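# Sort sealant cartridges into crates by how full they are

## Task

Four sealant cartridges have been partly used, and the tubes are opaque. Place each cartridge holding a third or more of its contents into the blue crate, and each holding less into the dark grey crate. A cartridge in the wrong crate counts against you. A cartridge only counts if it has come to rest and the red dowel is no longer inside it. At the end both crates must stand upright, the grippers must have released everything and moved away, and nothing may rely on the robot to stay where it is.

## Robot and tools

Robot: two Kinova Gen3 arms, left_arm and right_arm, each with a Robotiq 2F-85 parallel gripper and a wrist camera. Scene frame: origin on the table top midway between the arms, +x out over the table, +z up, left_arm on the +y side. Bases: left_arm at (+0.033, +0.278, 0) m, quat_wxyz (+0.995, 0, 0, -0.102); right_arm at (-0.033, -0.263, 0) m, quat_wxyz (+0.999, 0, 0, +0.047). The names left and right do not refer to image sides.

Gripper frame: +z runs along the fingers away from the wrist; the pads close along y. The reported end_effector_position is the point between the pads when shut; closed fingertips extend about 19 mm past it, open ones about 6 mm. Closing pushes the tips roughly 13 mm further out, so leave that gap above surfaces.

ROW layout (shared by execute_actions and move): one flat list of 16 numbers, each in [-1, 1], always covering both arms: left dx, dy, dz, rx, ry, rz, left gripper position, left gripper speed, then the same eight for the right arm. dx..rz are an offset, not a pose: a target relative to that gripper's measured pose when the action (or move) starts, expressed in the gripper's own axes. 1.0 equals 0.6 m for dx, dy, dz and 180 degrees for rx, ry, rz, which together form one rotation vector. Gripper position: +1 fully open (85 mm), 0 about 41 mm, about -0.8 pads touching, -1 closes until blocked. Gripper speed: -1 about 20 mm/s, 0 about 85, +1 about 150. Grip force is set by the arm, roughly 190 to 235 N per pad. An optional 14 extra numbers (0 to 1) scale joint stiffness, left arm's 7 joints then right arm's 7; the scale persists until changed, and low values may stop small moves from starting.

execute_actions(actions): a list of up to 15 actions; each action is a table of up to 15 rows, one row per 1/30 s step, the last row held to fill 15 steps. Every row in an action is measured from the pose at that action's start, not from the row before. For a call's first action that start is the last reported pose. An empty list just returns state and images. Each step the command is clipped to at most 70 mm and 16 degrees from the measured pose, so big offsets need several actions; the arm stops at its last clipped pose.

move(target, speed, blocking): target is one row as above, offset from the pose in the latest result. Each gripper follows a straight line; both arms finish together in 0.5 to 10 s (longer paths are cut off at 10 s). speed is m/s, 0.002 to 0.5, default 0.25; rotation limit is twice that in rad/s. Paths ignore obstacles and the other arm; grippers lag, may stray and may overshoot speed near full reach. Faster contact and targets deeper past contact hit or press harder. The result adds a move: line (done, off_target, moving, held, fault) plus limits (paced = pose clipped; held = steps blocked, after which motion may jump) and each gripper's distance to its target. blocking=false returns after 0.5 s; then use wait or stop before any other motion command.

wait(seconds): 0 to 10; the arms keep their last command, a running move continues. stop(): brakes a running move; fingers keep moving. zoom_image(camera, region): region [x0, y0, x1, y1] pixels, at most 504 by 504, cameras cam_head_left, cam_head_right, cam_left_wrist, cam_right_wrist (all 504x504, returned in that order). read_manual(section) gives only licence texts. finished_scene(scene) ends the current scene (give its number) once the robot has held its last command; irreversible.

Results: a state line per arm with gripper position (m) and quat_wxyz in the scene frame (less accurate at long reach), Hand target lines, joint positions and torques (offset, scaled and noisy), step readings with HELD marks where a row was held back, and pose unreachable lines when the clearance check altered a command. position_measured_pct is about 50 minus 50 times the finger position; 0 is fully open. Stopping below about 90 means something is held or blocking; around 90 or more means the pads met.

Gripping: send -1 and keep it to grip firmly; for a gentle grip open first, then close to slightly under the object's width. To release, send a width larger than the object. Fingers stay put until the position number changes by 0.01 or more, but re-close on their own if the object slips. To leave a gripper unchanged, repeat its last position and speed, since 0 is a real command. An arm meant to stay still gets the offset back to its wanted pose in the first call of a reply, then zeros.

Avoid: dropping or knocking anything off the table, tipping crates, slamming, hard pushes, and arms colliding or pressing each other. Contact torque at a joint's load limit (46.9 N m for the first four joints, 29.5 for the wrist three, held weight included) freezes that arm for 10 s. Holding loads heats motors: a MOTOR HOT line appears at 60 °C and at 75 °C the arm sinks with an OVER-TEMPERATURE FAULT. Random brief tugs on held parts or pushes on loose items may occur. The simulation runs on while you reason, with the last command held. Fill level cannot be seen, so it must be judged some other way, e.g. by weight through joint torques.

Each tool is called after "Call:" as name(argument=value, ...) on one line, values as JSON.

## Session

Call:
execute_actions(actions=[])

Scene clock: 0.00 s.
left_arm: end_effector_position=(+0.4332, +0.5547, +0.3079) position_measured_pct=0.0 end_effector_quat_wxyz=(+0.087, -0.141, +0.810, +0.563) | right_arm: end_effector_position=(+0.3376, -0.6174, +0.1985) position_measured_pct=0.0 end_effector_quat_wxyz=(+0.010, +0.927, +0.371, -0.048)
Joint positions: left_arm=[-0.009  0.51  -0.305  1.927 -1.257  1.164  2.672] | right_arm=[ 0.502  0.615  0.428  1.415 -0.159  1.181  0.021]
Joint velocities: left_arm=[-0.    -0.001  0.001 -0.    -0.     0.     0.   ] | right_arm=[-0.001  0.    -0.     0.     0.001  0.     0.   ]
Joint torques (N m, as the joint torque sensors report them, + toward a larger angle): no reading
Motor temperatures (°C, as the motors report them): left_arm=[30 32 25 28 36 30 48] | right_arm=[29 35 28 33 35 32 36]
Hand target (left_arm): +0.433, +0.555, +0.308; +0.087, -0.141, +0.810, +0.563
Hand target (right_arm): +0.338, -0.617, +0.199; +0.010, +0.927, +0.371, -0.048
Joint stiffness scale: left_arm=[1. 1. 1. 1. 1. 1. 1.] | right_arm=[1. 1. 1. 1. 1. 1. 1.]

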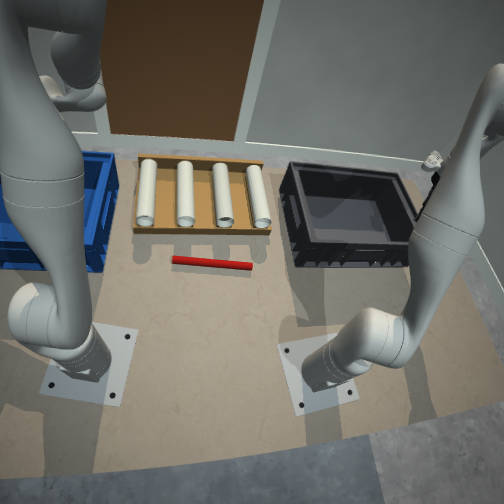

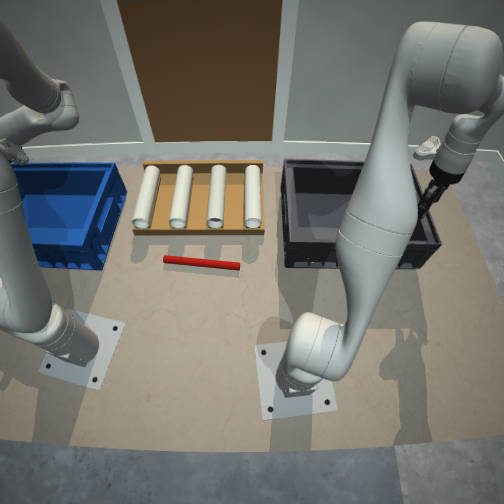

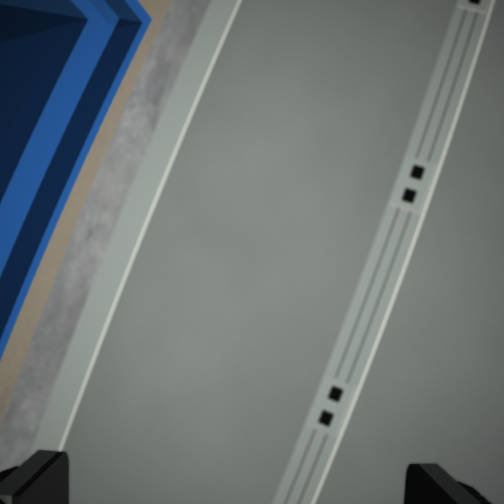

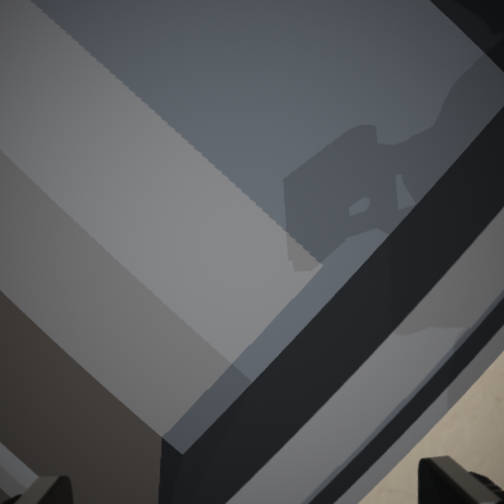

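Call:
zoom_image(camera="cam_head_left", region=[110, 140, 300, 280])

Call:
zoom_image(camera="cam_head_right", region=[110, 140, 300, 280])

Region (110, 140, 300, 280) of cam_head_left's 504x504 image, scaled by 2.653, with more detail than that image has; it fills the top 371 rows of this view, and the rest is white.

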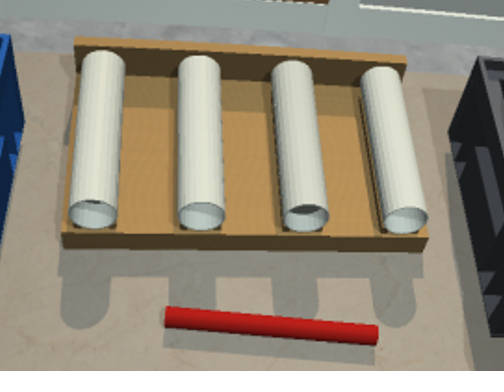

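Region (110, 140, 300, 280) of cam_head_right's 504x504 image, scaled by 2.653, with more detail than that image has; it fills the top 371 rows of this view, and the rest is white.

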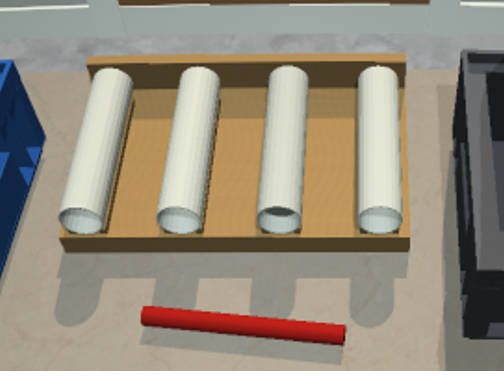

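Call:
move(target=[0,0,0,0,0,0,1,0, 0.479,-0.726,-0.120,-0.591,-0.219,-0.533,1,0], speed=0.3)

Scene clock: 51.67 s.
left_arm: end_effector_position=(+0.4332, +0.5547, +0.3079) position_measured_pct=0.0 end_effector_quat_wxyz=(+0.087, -0.141, +0.810, +0.563) | right_arm: end_effector_position=(+0.2478, -0.0967, +0.2510) position_measured_pct=0.0 end_effector_quat_wxyz=(+0.712, +0.065, +0.697, -0.055)
Joint positions: left_arm=[-0.009  0.51  -0.305  1.927 -1.257  1.164  2.672] | right_arm=[-1.123  1.088 -0.8    2.577  1.007  2.092 -2.193]
Joint velocities: left_arm=[ 0.001  0.     0.001 -0.    -0.    -0.001  0.001] | right_arm=[ 0.026  0.046 -0.019  0.001 -0.013  0.025 -0.029]
Joint torques (N m, as the joint torque sensors report them, + toward a larger angle): left_arm=[ -0.43 -15.62  -3.06  -6.16  -1.97   2.19   0.09] | right_arm=[  0.74 -13.11  -0.5    2.2   -1.16   2.89   0.53]
Motor temperatures (°C, as the motors report them): left_arm=[30 32 25 28 36 30 48] | right_arm=[29 35 28 33 35 32 36]
Hand target (left_arm): +0.433, +0.555, +0.308; +0.087, -0.141, +0.810, +0.563
Hand target (right_arm): +0.248, -0.099, +0.251; +0.713, +0.064, +0.696, -0.059
Off the commanded pose (left_arm): 0.000 m, 0 deg.
Off the commanded pose (right_arm): 0.004 m, 10 deg.
Joint stiffness scale: left_arm=[1. 1. 1. 1. 1. 1. 1.] | right_arm=[1. 1. 1. 1. 1. 1. 1.]
joint sent to its limit (right arm) — the command would take joint 4 (elbow) past its upper limit and joint 6 (wrist pitch) past its upper limit, so those joints were sent only as far as their limits.
move: off_target (right_arm)

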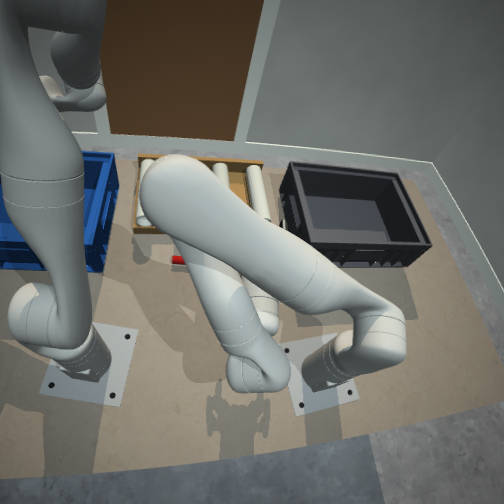

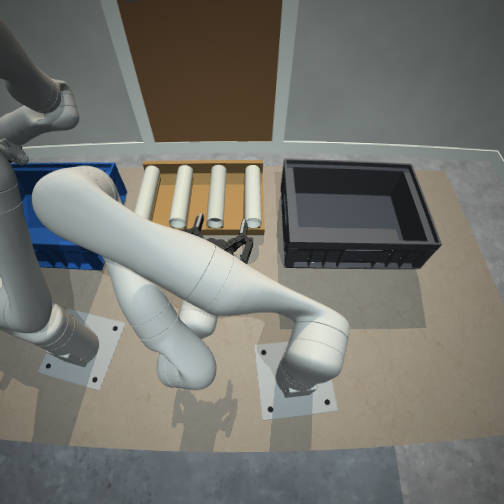

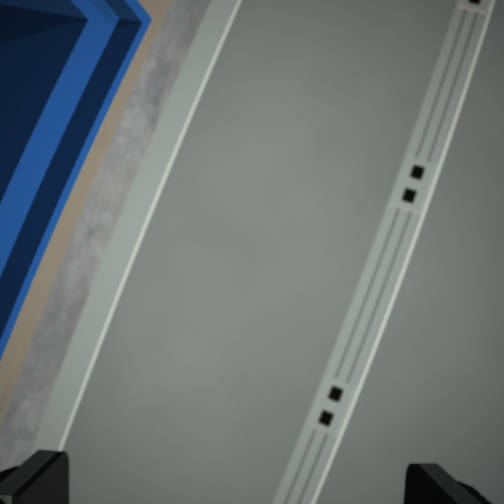

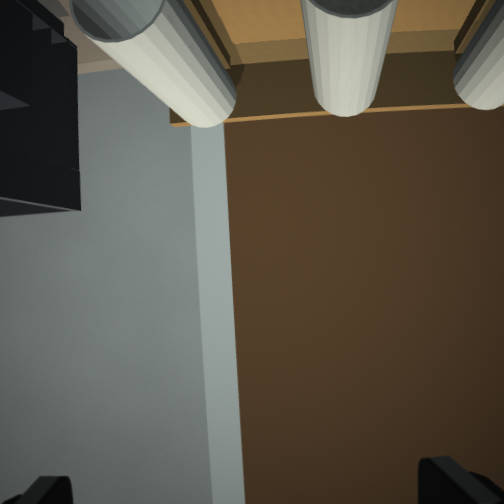

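Call:
move(target=[0,0,0,0,0,0,1,0, 0.242,0.2645,0.093,-0.054,0.007,-0.0045,1,0], speed=0.2)

Scene clock: 65.77 s.
left_arm: end_effector_position=(+0.4332, +0.5547, +0.3079) position_measured_pct=0.0 end_effector_quat_wxyz=(+0.087, -0.141, +0.810, +0.563) | right_arm: end_effector_position=(+0.3309, +0.0521, +0.1119) position_measured_pct=0.0 end_effector_quat_wxyz=(+0.708, +0.001, +0.706, +0.002)
Joint positions: left_arm=[-0.009  0.51  -0.305  1.927 -1.257  1.164  2.672] | right_arm=[-1.041  1.309 -0.421  2.137  1.796  2.037 -1.735]
Joint velocities: left_arm=[ 0.     0.001  0.001  0.     0.    -0.001  0.   ] | right_arm=[ 0.001  0.004  0.    -0.002 -0.    -0.001  0.002]
Joint torques (N m, as the joint torque sensors report them, + toward a larger angle): left_arm=[ -0.21 -15.54  -3.2   -6.21  -1.9    2.07   0.01] | right_arm=[  0.29 -17.18   0.     0.74  -0.33   3.34  -0.12]
Motor temperatures (°C, as the motors report them): left_arm=[30 32 25 28 36 30 48] | right_arm=[29 35 28 33 35 32 36]
Hand target (left_arm): +0.433, +0.555, +0.308; +0.087, -0.141, +0.810, +0.563
Hand target (right_arm): +0.333, +0.052, +0.109; +0.707, -0.001, +0.707, +0.001
Off the commanded pose (left_arm): 0.000 m, 0 deg.
Off the commanded pose (right_arm): 0.003 m, 0 deg.
Joint stiffness scale: left_arm=[1. 1. 1. 1. 1. 1. 1.] | right_arm=[1. 1. 1. 1. 1. 1. 1.]
move: done

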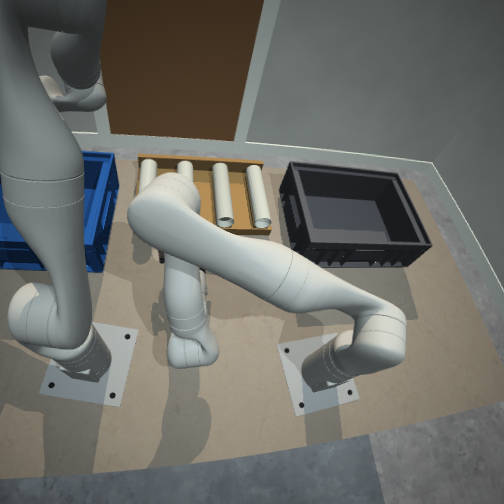

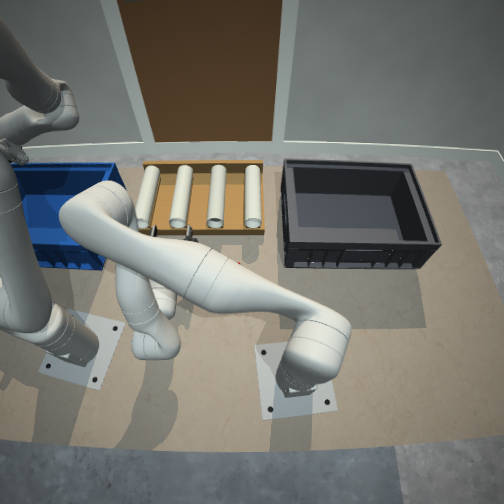

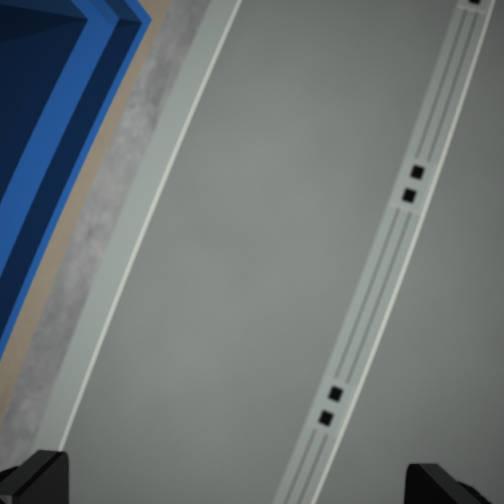

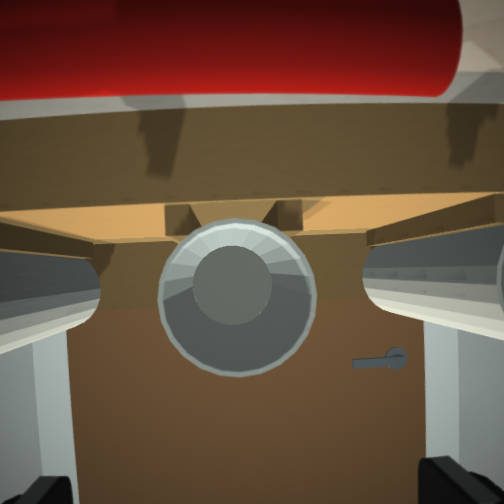

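Call:
zoom_image(camera="cam_right_wrist", region=[148, 208, 328, 388])

Region (148, 208, 328, 388) of cam_right_wrist's 504x504 image, scaled by 2.800.

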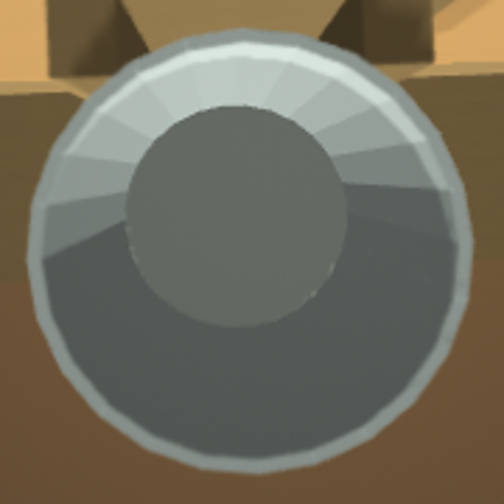

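Call:
move(target=[0,0,0,0,0,0,1,0, 0,0.182,0,0,0,0,1,0], speed=0.2)

Call:
zoom_image(camera="cam_right_wrist", region=[128, 188, 348, 408])

Scene clock: 79.30 s.
left_arm: end_effector_position=(+0.4332, +0.5547, +0.3079) position_measured_pct=0.0 end_effector_quat_wxyz=(+0.087, -0.141, +0.810, +0.563) | right_arm: end_effector_position=(+0.3319, +0.1574, +0.1130) position_measured_pct=0.0 end_effector_quat_wxyz=(+0.709, +0.004, +0.705, -0.001)
Joint positions: left_arm=[-0.009  0.51  -0.305  1.927 -1.257  1.164  2.672] | right_arm=[-1.105  1.284 -0.428  1.806  1.858  1.953 -1.392]
Joint velocities: left_arm=[ 0.    -0.001  0.     0.    -0.    -0.002 -0.   ] | right_arm=[-0.005  0.001  0.    -0.004  0.    -0.002  0.   ]
Joint torques (N m, as the joint torque sensors report them, + toward a larger angle): left_arm=[ -0.07 -15.68  -2.95  -6.19  -1.82   2.07   0.15] | right_arm=[ -0.43 -20.17  -0.17  -1.19   0.52   3.49   0.18]
Motor temperatures (°C, as the motors report them): left_arm=[30 32 25 28 36 30 48] | right_arm=[29 35 28 33 35 32 36]
Hand target (left_arm): +0.433, +0.555, +0.308; +0.087, -0.141, +0.810, +0.563
Hand target (right_arm): +0.331, +0.161, +0.112; +0.708, +0.001, +0.706, +0.002
Off the commanded pose (left_arm): 0.000 m, 0 deg.
Off the commanded pose (right_arm): 0.004 m, 1 deg.
Joint stiffness scale: left_arm=[1. 1. 1. 1. 1. 1. 1.] | right_arm=[1. 1. 1. 1. 1. 1. 1.]
move: off_target (right_arm)

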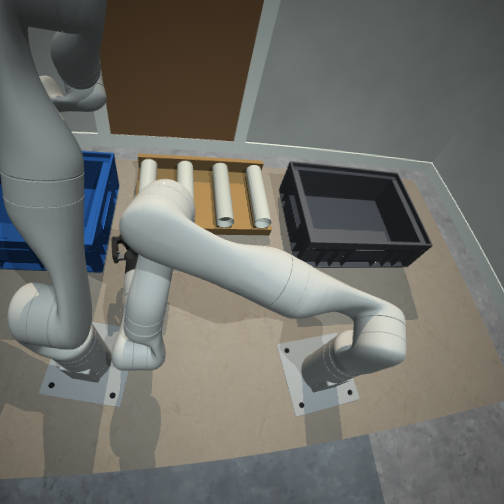

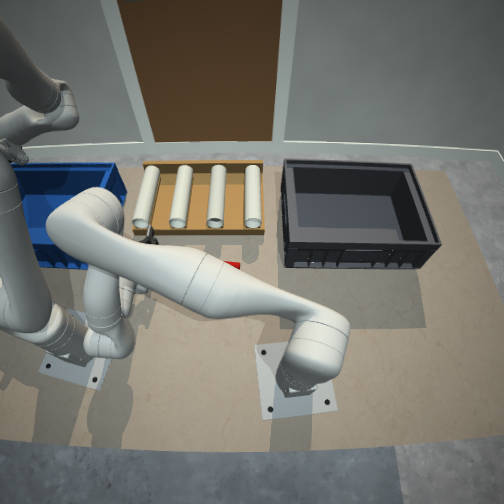

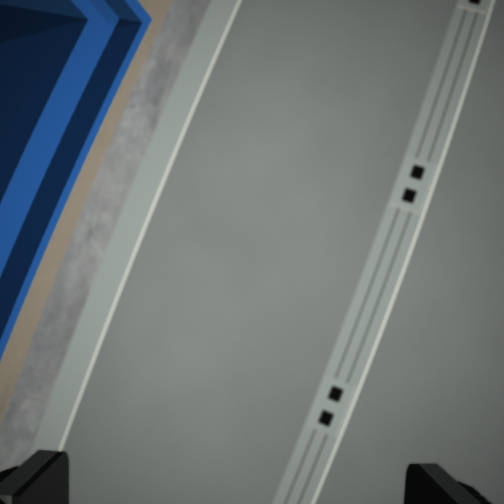

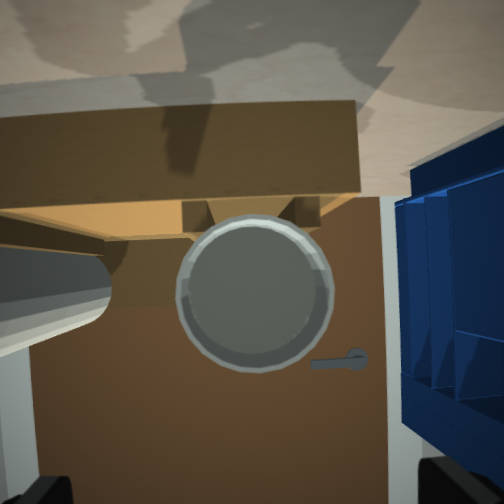

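Region (128, 188, 348, 408) of cam_right_wrist's 504x504 image, scaled by 2.291.

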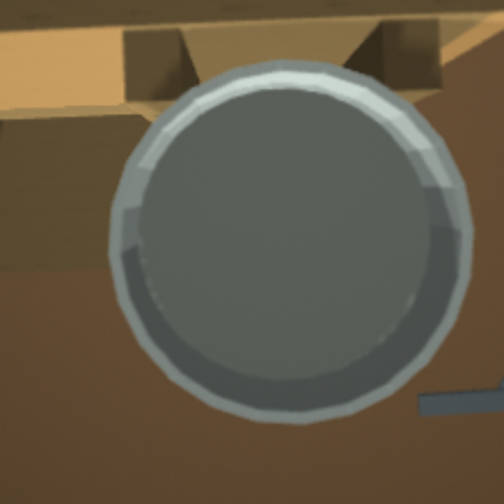

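Call:
move(target=[-0.012,-0.239,-0.319,0.383,0.059,0.096,1,0, -0.145,-0.175,0.272,0,0.5,0,1,0], speed=0.25)

Scene clock: 136.60 s.
left_arm: end_effector_position=(+0.4904, +0.3318, +0.2506) position_measured_pct=0.0 end_effector_quat_wxyz=(+0.002, -0.001, +1.000, +0.005) | right_arm: end_effector_position=(+0.4979, +0.0475, +0.2014) position_measured_pct=0.0 end_effector_quat_wxyz=(+0.009, +0.009, +1.000, -0.001)
Joint positions: left_arm=[-0.378  0.399  0.011  1.532 -0.015  1.205  1.415] | right_arm=[-0.142  0.924 -0.896  0.952  0.689  1.505  0.625]
Joint velocities: left_arm=[-0.002  0.003 -0.001 -0.     0.    -0.001  0.   ] | right_arm=[-0.001  0.006 -0.003 -0.003  0.     0.001 -0.   ]
Joint torques (N m, as the joint torque sensors report them, + toward a larger angle): left_arm=[ -0.05 -17.12  -0.14  -8.67  -0.06  -0.09   0.24] | right_arm=[  0.16 -22.8   -4.76  -6.39   0.05   0.52   0.03]
Motor temperatures (°C, as the motors report them): left_arm=[30 32 25 28 36 30 48] | right_arm=[29 36 28 32 35 32 36]
Hand target (left_arm): +0.490, +0.329, +0.250; +0.000, +0.001, +1.000, +0.000
Hand target (right_arm): +0.494, +0.051, +0.201; +0.004, +0.005, +1.000, +0.001
Off the commanded pose (left_arm): 0.002 m, 1 deg.
Off the commanded pose (right_arm): 0.005 m, 1 deg.
Joint stiffness scale: left_arm=[1. 1. 1. 1. 1. 1. 1.] | right_arm=[1. 1. 1. 1. 1. 1. 1.]
move: off_target (right_arm)

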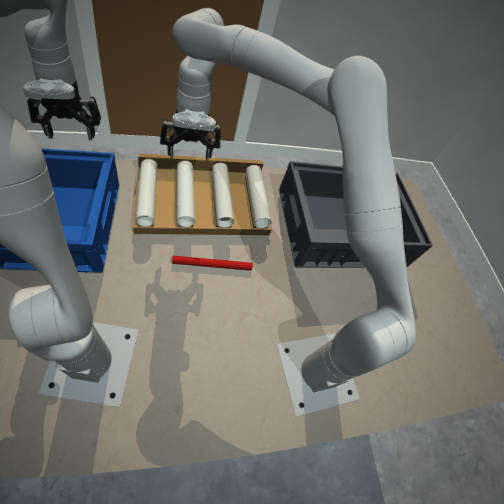

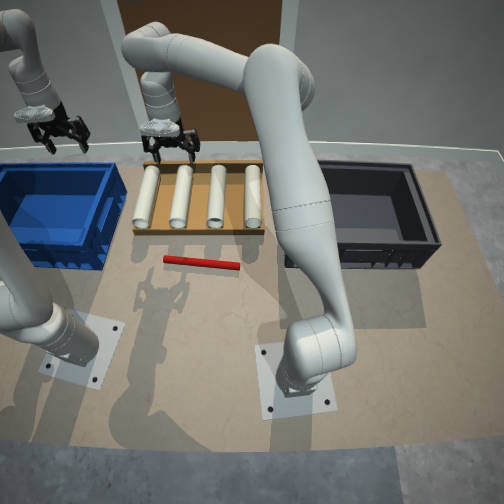

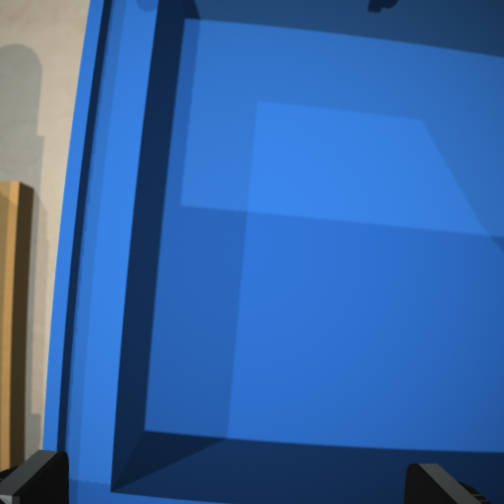

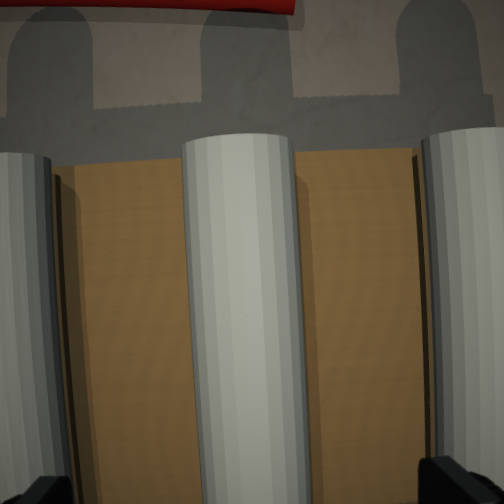

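Call:
move(target=[0,0,0,0,0,0,1,0, 0,0.008,0.241,0,0,0,1,0], speed=0.15)

Call:
execute_actions(actions=[[[0,0,0,0,0,0,1,0, 0,0,0,0,0,0,-1,0.5]],[[0,0,0,0,0,0,1,0, 0,0,0,0,0,0,-1,0.5]]])

Scene clock: 144.43 s.
left_arm: end_effector_position=(+0.4904, +0.3319, +0.2505) position_measured_pct=0.0 end_effector_quat_wxyz=(+0.002, -0.001, +1.000, +0.005) | right_arm: end_effector_position=(+0.5001, +0.0522, +0.0600) position_measured_pct=0.0 end_effector_quat_wxyz=(+0.007, +0.009, +1.000, +0.001)
Joint positions: left_arm=[-0.378  0.399  0.011  1.532 -0.015  1.205  1.415] | right_arm=[-0.14   1.072 -0.809  1.124  0.754  1.215  0.549]
Joint velocities: left_arm=[ 0.     0.001  0.003  0.    -0.     0.    -0.   ] | right_arm=[-0.002  0.002  0.002  0.001 -0.001 -0.003  0.001]
Joint torques (N m, as the joint torque sensors report them, + toward a larger angle): left_arm=[ -0.08 -17.13  -0.29  -8.8   -0.33   0.01   0.26] | right_arm=[  1.04 -23.06  -4.63  -6.44   0.04  -0.13   0.5 ]
Motor temperatures (°C, as the motors report them): left_arm=[30 32 25 28 36 30 48] | right_arm=[29 36 28 32 35 32 36]
Hand target (left_arm): +0.490, +0.332, +0.251; +0.002, -0.001, +1.000, +0.005
Hand target (right_arm): +0.500, +0.052, +0.057; +0.009, +0.009, +1.000, -0.001
Off the commanded pose (left_arm): 0.000 m, 0 deg.
Off the commanded pose (right_arm): 0.003 m, 0 deg.
Joint stiffness scale: left_arm=[1. 1. 1. 1. 1. 1. 1.] | right_arm=[1. 1. 1. 1. 1. 1. 1.]
move: done

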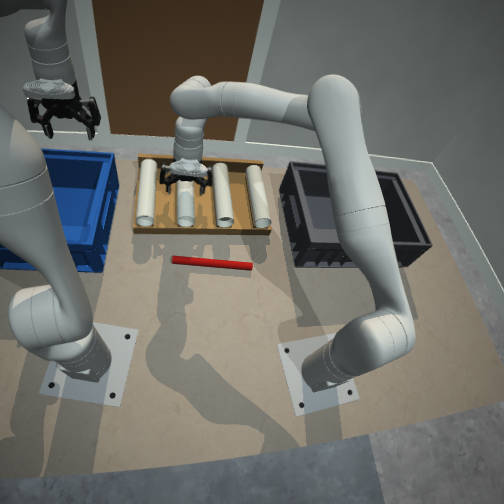

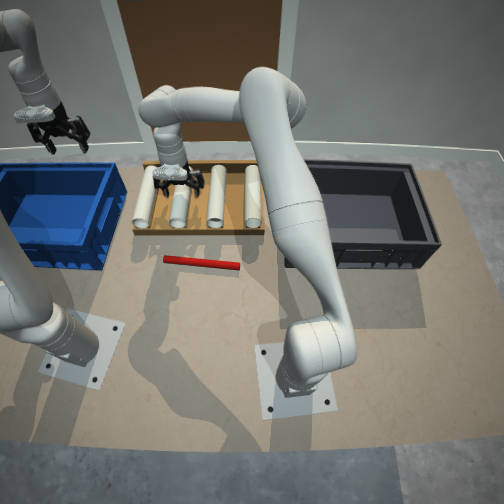

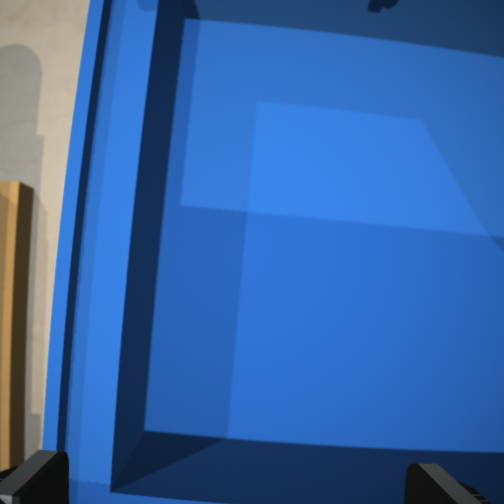

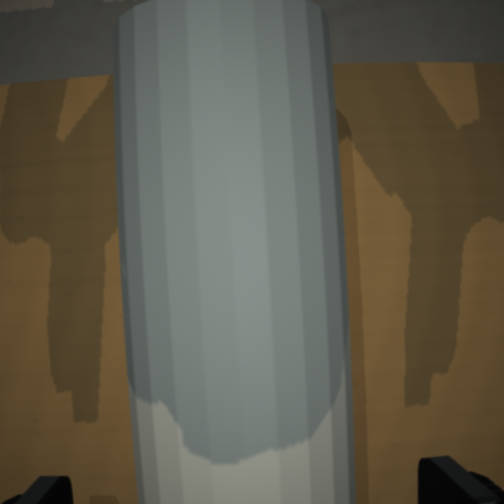

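Scene clock: 145.43 s.
left_arm: end_effector_position=(+0.4904, +0.3319, +0.2505) position_measured_pct=0.0 end_effector_quat_wxyz=(+0.002, -0.001, +1.000, +0.005) | right_arm: end_effector_position=(+0.5003, +0.0523, +0.0607) position_measured_pct=46.0 end_effector_quat_wxyz=(+0.008, +0.009, +1.000, +0.001)
Joint positions: left_arm=[-0.378  0.399  0.011  1.532 -0.015  1.205  1.415] | right_arm=[-0.14   1.071 -0.809  1.124  0.754  1.215  0.549]
Joint velocities: left_arm=[-0.     0.001 -0.002  0.    -0.    -0.001  0.001] | right_arm=[ 0.    -0.001 -0.    -0.     0.001 -0.002 -0.   ]
Joint torques (N m, as the joint torque sensors report them, + toward a larger angle): left_arm=[ -0.67 -17.    -0.34  -8.71  -0.3    0.11   0.08] | right_arm=[  0.83 -21.08  -3.75  -5.37   0.38   0.28   0.07]
Motor temperatures (°C, as the motors report them): left_arm=[30 32 25 28 36 30 48] | right_arm=[29 36 28 32 35 32 36]
Hand target (left_arm): +0.490, +0.332, +0.251; +0.002, -0.001, +1.000, +0.005
Hand target (right_arm): +0.500, +0.052, +0.061; +0.008, +0.009, +1.000, +0.001
Off the commanded pose (left_arm): 0.000 m, 0 deg.
Off the commanded pose (right_arm): 0.000 m, 0 deg.
Joint stiffness scale: left_arm=[1. 1. 1. 1. 1. 1. 1.] | right_arm=[1. 1. 1. 1. 1. 1. 1.]
Step readings (end_effector_position; steps 1 to 15: 1st action; 16 to 30: 2nd action):
0: left_arm (+0.4904, +0.3319, +0.2505) | right_arm (+0.5001, +0.0522, +0.0600)
1: left_arm (+0.4904, +0.3319, +0.2505) | right_arm (+0.5001, +0.0522, +0.0600)
2: left_arm (+0.4904, +0.3319, +0.2505) | right_arm (+0.5001, +0.0522, +0.0600)
4: left_arm (+0.4904, +0.3319, +0.2505) | right_arm (+0.5001, +0.0522, +0.0600)
8: left_arm (+0.4904, +0.3319, +0.2505) | right_arm (+0.5001, +0.0522, +0.0600)
15: left_arm (+0.4904, +0.3319, +0.2505) | right_arm (+0.5003, +0.0523, +0.0607)
16: left_arm (+0.4904, +0.3319, +0.2505) | right_arm (+0.5003, +0.0523, +0.0607)
17: left_arm (+0.4904, +0.3319, +0.2505) | right_arm (+0.5003, +0.0523, +0.0607)
19: left_arm (+0.4904, +0.3319, +0.2505) | right_arm (+0.5003, +0.0523, +0.0607)
23: left_arm (+0.4904, +0.3319, +0.2505) | right_arm (+0.5003, +0.0523, +0.0607)
30: end_effector_position above

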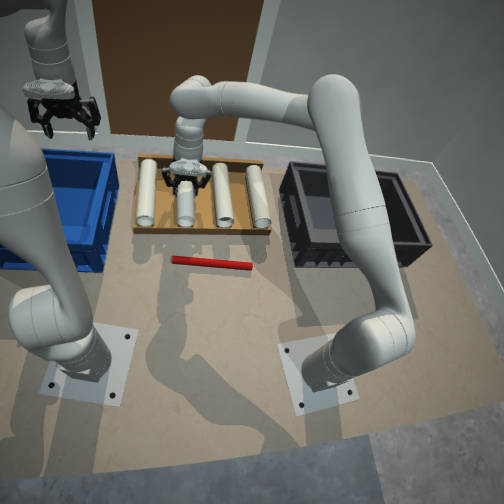

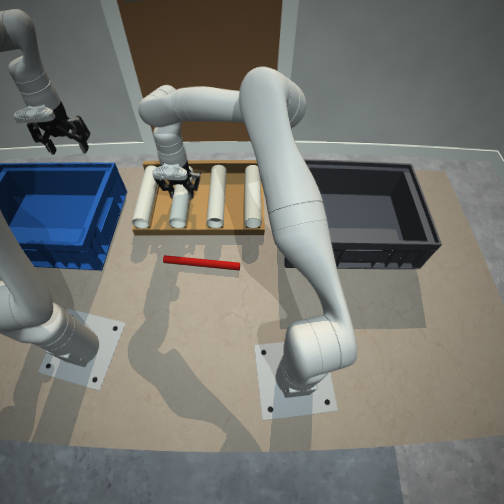

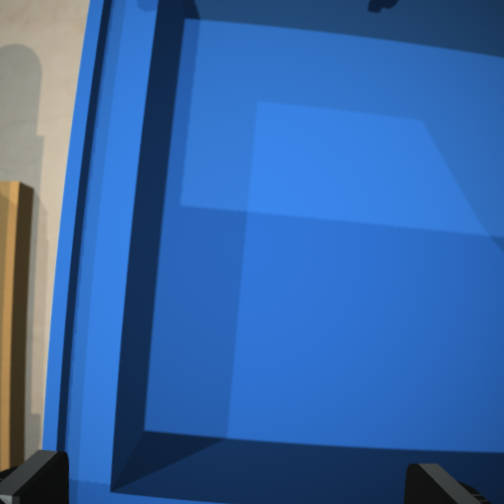

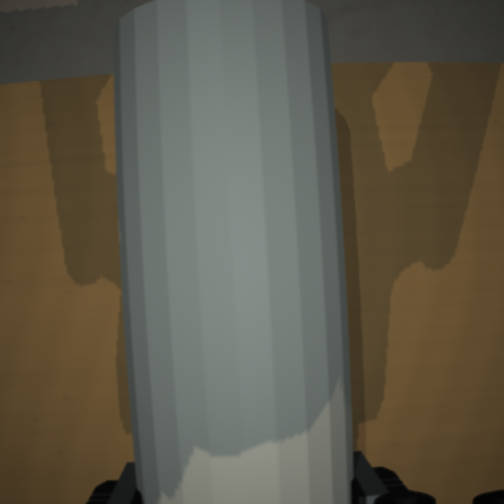

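Lift.

Call:
move(target=[0,0,0,0,0,0,1,0, 0,0,-0.27,0,0,0,-1,0.5], speed=0.2)

Scene clock: 149.73 s.
left_arm: end_effector_position=(+0.4904, +0.3319, +0.2505) position_measured_pct=0.0 end_effector_quat_wxyz=(+0.002, -0.001, +1.000, +0.005) | right_arm: end_effector_position=(+0.5004, +0.0492, +0.2198) position_measured_pct=46.0 end_effector_quat_wxyz=(+0.009, +0.014, +1.000, -0.001)
Joint positions: left_arm=[-0.378  0.399  0.011  1.532 -0.015  1.205  1.415] | right_arm=[-0.16   0.915 -0.891  0.896  0.68   1.553  0.638]
Joint velocities: left_arm=[-0.    -0.004  0.001 -0.     0.     0.001  0.   ] | right_arm=[-0.001  0.    -0.003 -0.003 -0.    -0.     0.001]
Joint torques (N m, as the joint torque sensors report them, + toward a larger angle): left_arm=[ -0.25 -17.2   -0.34  -8.46  -0.17   0.11   0.17] | right_arm=[  0.14 -23.4   -3.86  -6.82   0.37  -0.14   0.44]
Motor temperatures (°C, as the motors report them): left_arm=[30 32 25 28 36 30 48] | right_arm=[29 36 28 32 35 32 36]
Hand target (left_arm): +0.490, +0.332, +0.251; +0.002, -0.001, +1.000, +0.005
Hand target (right_arm): +0.498, +0.052, +0.223; +0.008, +0.009, +1.000, +0.001
Off the commanded pose (left_arm): 0.000 m, 0 deg.
Off the commanded pose (right_arm): 0.005 m, 1 deg.
Joint stiffness scale: left_arm=[1. 1. 1. 1. 1. 1. 1.] | right_arm=[1. 1. 1. 1. 1. 1. 1.]
move: off_target (right_arm)

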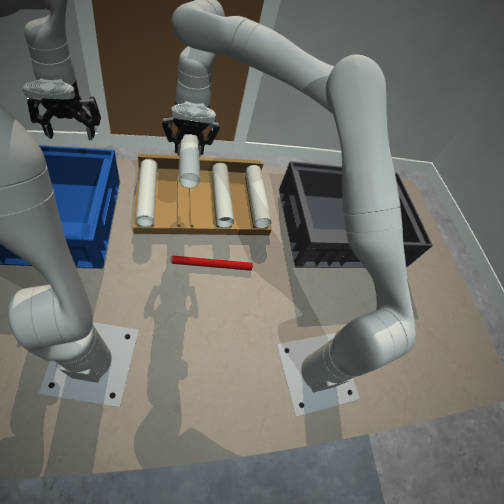

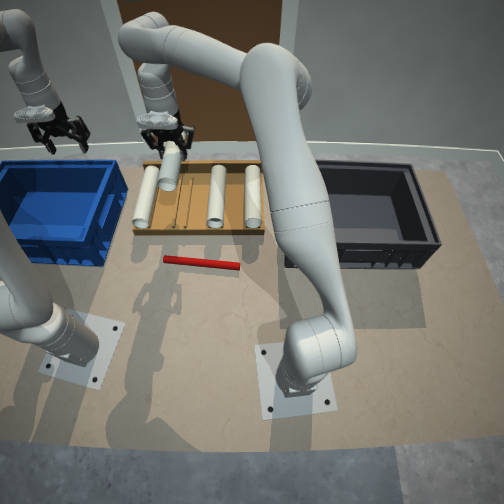

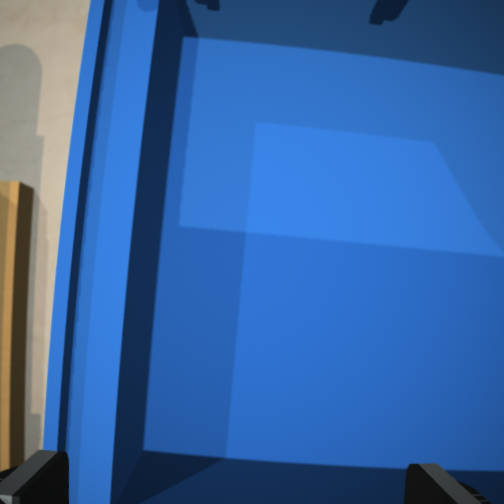

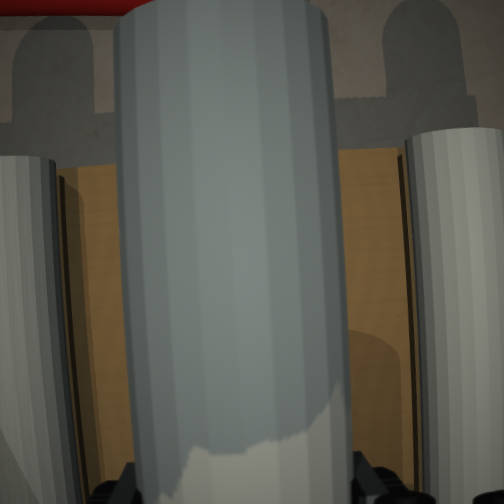

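Call:
move(target=[-0.012,-0.282,0.083,0,0,0,1,0, 0.083,-0.765,0,0,0,-0.5,-1,0.5], speed=0.25)

Scene clock: 163.20 s.
left_arm: end_effector_position=(+0.4954, +0.1636, +0.1997) position_measured_pct=0.0 end_effector_quat_wxyz=(-0.001, -0.000, +1.000, +0.004) | right_arm: end_effector_position=(+0.4395, -0.4052, +0.2208) position_measured_pct=46.0 end_effector_quat_wxyz=(+0.006, -0.698, +0.716, -0.008)
Joint positions: left_arm=[-0.019  0.488  0.014  1.564 -0.015  1.092  1.775] | right_arm=[ 0.997  0.769 -1.235  1.461  0.736  1.404  2.767]
Joint velocities: left_arm=[ 0.005 -0.001  0.001 -0.     0.     0.     0.001] | right_arm=[ 0.003 -0.    -0.    -0.    -0.    -0.001  0.001]
Joint torques (N m, as the joint torque sensors report them, + toward a larger angle): left_arm=[  0.32 -18.    -0.37  -8.19  -0.1    0.04   0.14] | right_arm=[  0.2  -17.53  -6.09  -6.58  -0.04   0.49   0.56]
Motor temperatures (°C, as the motors report them): left_arm=[30 32 24 28 36 30 48] | right_arm=[29 36 28 33 35 32 36]
Hand target (left_arm): +0.498, +0.164, +0.199; +0.002, -0.001, +1.000, +0.005
Hand target (right_arm): +0.439, -0.409, +0.220; -0.005, +0.697, -0.717, +0.008
Off the commanded pose (left_arm): 0.003 m, 0 deg.
Off the commanded pose (right_arm): 0.004 m, 0 deg.
Joint stiffness scale: left_arm=[1. 1. 1. 1. 1. 1. 1.] | right_arm=[1. 1. 1. 1. 1. 1. 1.]
move: off_target (right_arm)

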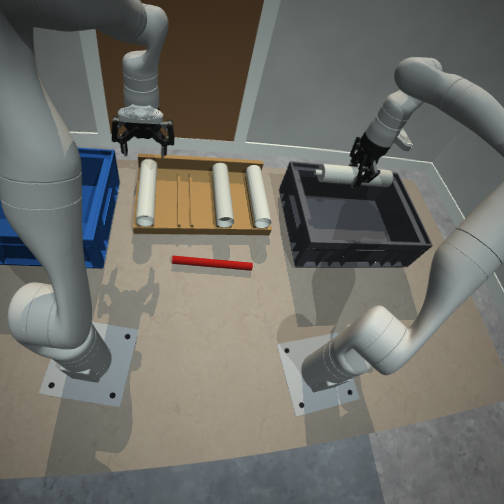

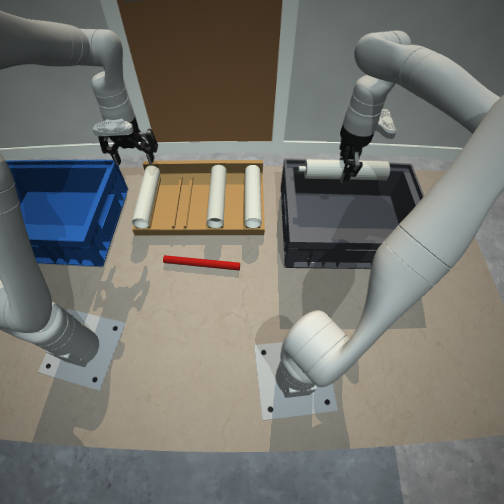

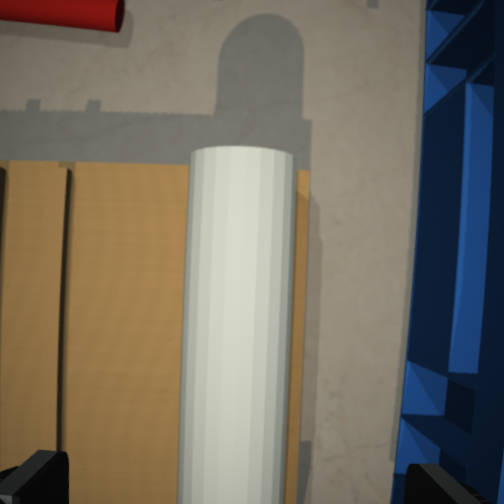

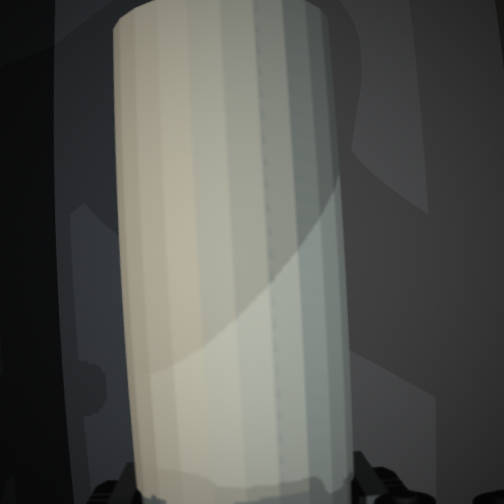

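Call:
move(target=[0,-0.005,0.238,0,0,0,1,0, 0,0,0.278,0,0,0,-1,0.5], speed=0.15)

Call:
execute_actions(actions=[[[0,0,0,0,0,0,-1,0.5, 0,0,0,0,0,0,0.7,0.5]],[[0,0,0,0,0,0,-1,0.5, 0,0,0,0,0,0,0.7,0.5]]])

Scene clock: 172.97 s.
left_arm: end_effector_position=(+0.4958, +0.1602, +0.0595) position_measured_pct=0.0 end_effector_quat_wxyz=(-0.000, +0.002, +1.000, +0.002) | right_arm: end_effector_position=(+0.4420, -0.4069, +0.0567) position_measured_pct=46.0 end_effector_quat_wxyz=(+0.006, -0.697, +0.717, -0.007)
Joint positions: left_arm=[-0.013  0.697  0.011  1.727 -0.015  0.719  1.778] | right_arm=[ 0.929  0.971 -1.042  1.656  0.945  1.075  2.615]
Joint velocities: left_arm=[ 0.     0.002 -0.     0.     0.    -0.     0.   ] | right_arm=[-0.002 -0.     0.004 -0.001 -0.    -0.001 -0.001]
Joint torques (N m, as the joint torque sensors report them, + toward a larger angle): left_arm=[ -0.11 -19.68  -0.23  -6.15  -0.15   0.21   0.14] | right_arm=[ -0.51 -18.28  -6.88  -5.02  -0.18  -0.1    0.49]
Motor temperatures (°C, as the motors report them): left_arm=[30 32 24 28 36 30 48] | right_arm=[29 36 28 33 35 32 36]
Hand target (left_arm): +0.495, +0.162, +0.057; -0.001, -0.001, +1.000, +0.004
Hand target (right_arm): +0.443, -0.406, +0.054; -0.006, +0.698, -0.716, +0.008
Off the commanded pose (left_arm): 0.003 m, 0 deg.
Off the commanded pose (right_arm): 0.003 m, 0 deg.
Joint stiffness scale: left_arm=[1. 1. 1. 1. 1. 1. 1.] | right_arm=[1. 1. 1. 1. 1. 1. 1.]
move: done

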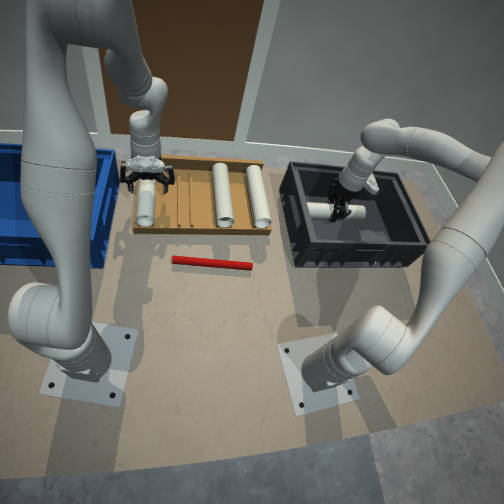

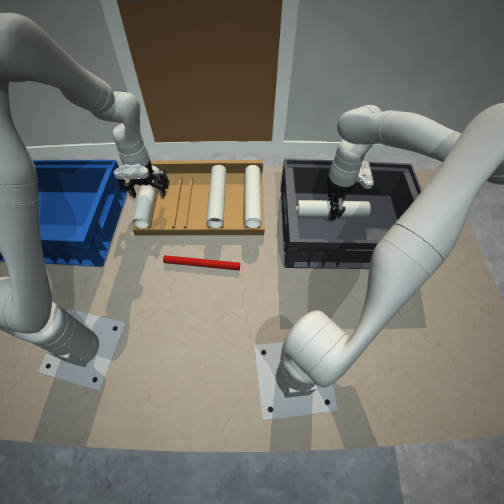

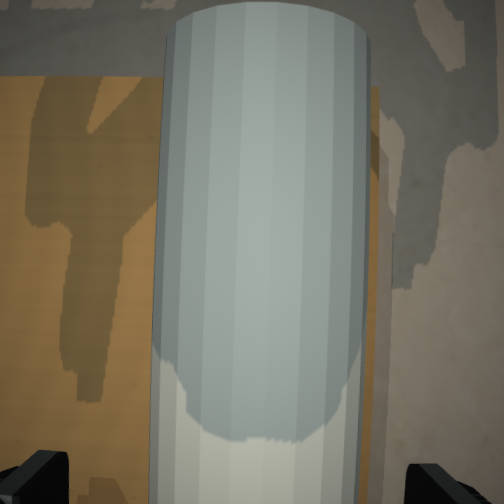

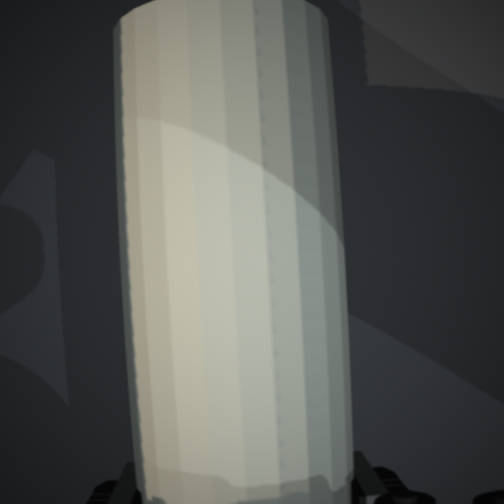

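Scene clock: 173.97 s.
left_arm: end_effector_position=(+0.4962, +0.1631, +0.0603) position_measured_pct=47.2 end_effector_quat_wxyz=(-0.000, +0.000, +1.000, +0.003) | right_arm: end_effector_position=(+0.4420, -0.4069, +0.0567) position_measured_pct=15.1 end_effector_quat_wxyz=(+0.006, -0.697, +0.717, -0.007)
Joint positions: left_arm=[-0.015  0.695  0.008  1.727 -0.017  0.721  1.778] | right_arm=[ 0.929  0.971 -1.042  1.656  0.945  1.075  2.615]
Joint velocities: left_arm=[ 0.    -0.001 -0.001  0.    -0.     0.     0.   ] | right_arm=[-0.001  0.001  0.    -0.001  0.001  0.    -0.   ]
Joint torques (N m, as the joint torque sensors report them, + toward a larger angle): left_arm=[  1.94 -16.89   1.74  -6.55   0.7   -1.15   0.28] | right_arm=[  0.3  -18.12  -5.79  -4.47   0.32   0.05   0.51]
Motor temperatures (°C, as the motors report them): left_arm=[30 32 24 28 36 30 48] | right_arm=[29 36 28 33 35 32 36]
Hand target (left_arm): +0.496, +0.163, +0.060; -0.000, +0.001, +1.000, +0.003
Hand target (right_arm): +0.442, -0.407, +0.057; -0.006, +0.697, -0.717, +0.007
Off the commanded pose (left_arm): 0.000 m, 0 deg.
Off the commanded pose (right_arm): 0.000 m, 0 deg.
Joint stiffness scale: left_arm=[1. 1. 1. 1. 1. 1. 1.] | right_arm=[1. 1. 1. 1. 1. 1. 1.]
Step readings (end_effector_position; steps 1 to 15: 1st action; 16 to 30: 2nd action):
0: left_arm (+0.4958, +0.1602, +0.0595) | right_arm (+0.4420, -0.4069, +0.0567)
1: left_arm (+0.4958, +0.1602, +0.0595) | right_arm (+0.4420, -0.4069, +0.0567)
2: left_arm (+0.4958, +0.1602, +0.0595) | right_arm (+0.4420, -0.4069, +0.0567)
4: left_arm (+0.4958, +0.1602, +0.0595) | right_arm (+0.4420, -0.4069, +0.0567)
8: left_arm (+0.4958, +0.1602, +0.0595) | right_arm (+0.4420, -0.4069, +0.0567)
15: left_arm (+0.4962, +0.1630, +0.0602) | right_arm (+0.4420, -0.4069, +0.0567)
16: left_arm (+0.4962, +0.1630, +0.0603) | right_arm (+0.4420, -0.4069, +0.0567)
17: left_arm (+0.4962, +0.1631, +0.0603) | right_arm (+0.4420, -0.4069, +0.0567)
19: left_arm (+0.4962, +0.1631, +0.0603) | right_arm (+0.4420, -0.4069, +0.0567)
23: left_arm (+0.4962, +0.1631, +0.0603) | right_arm (+0.4420, -0.4069, +0.0567)
30: end_effector_position above

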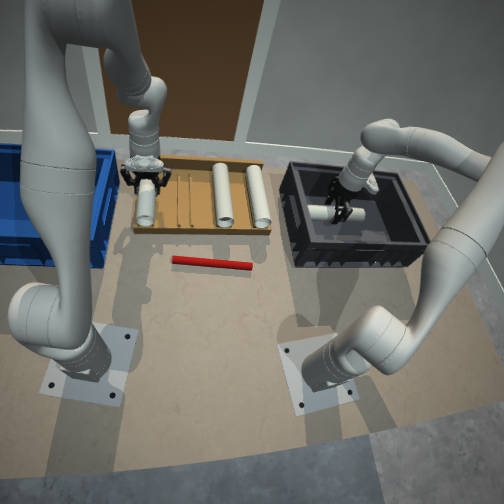

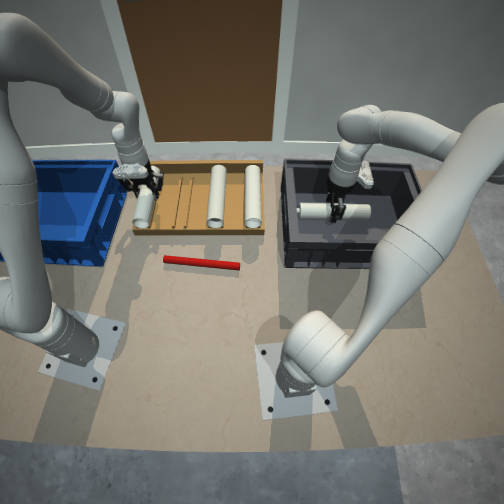

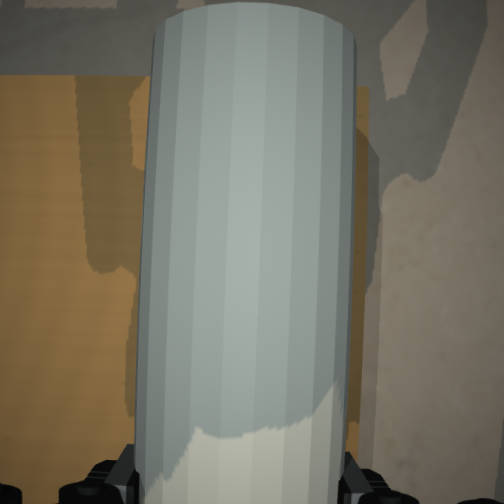

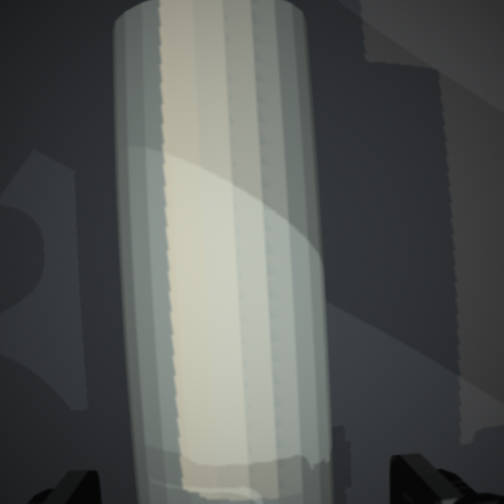

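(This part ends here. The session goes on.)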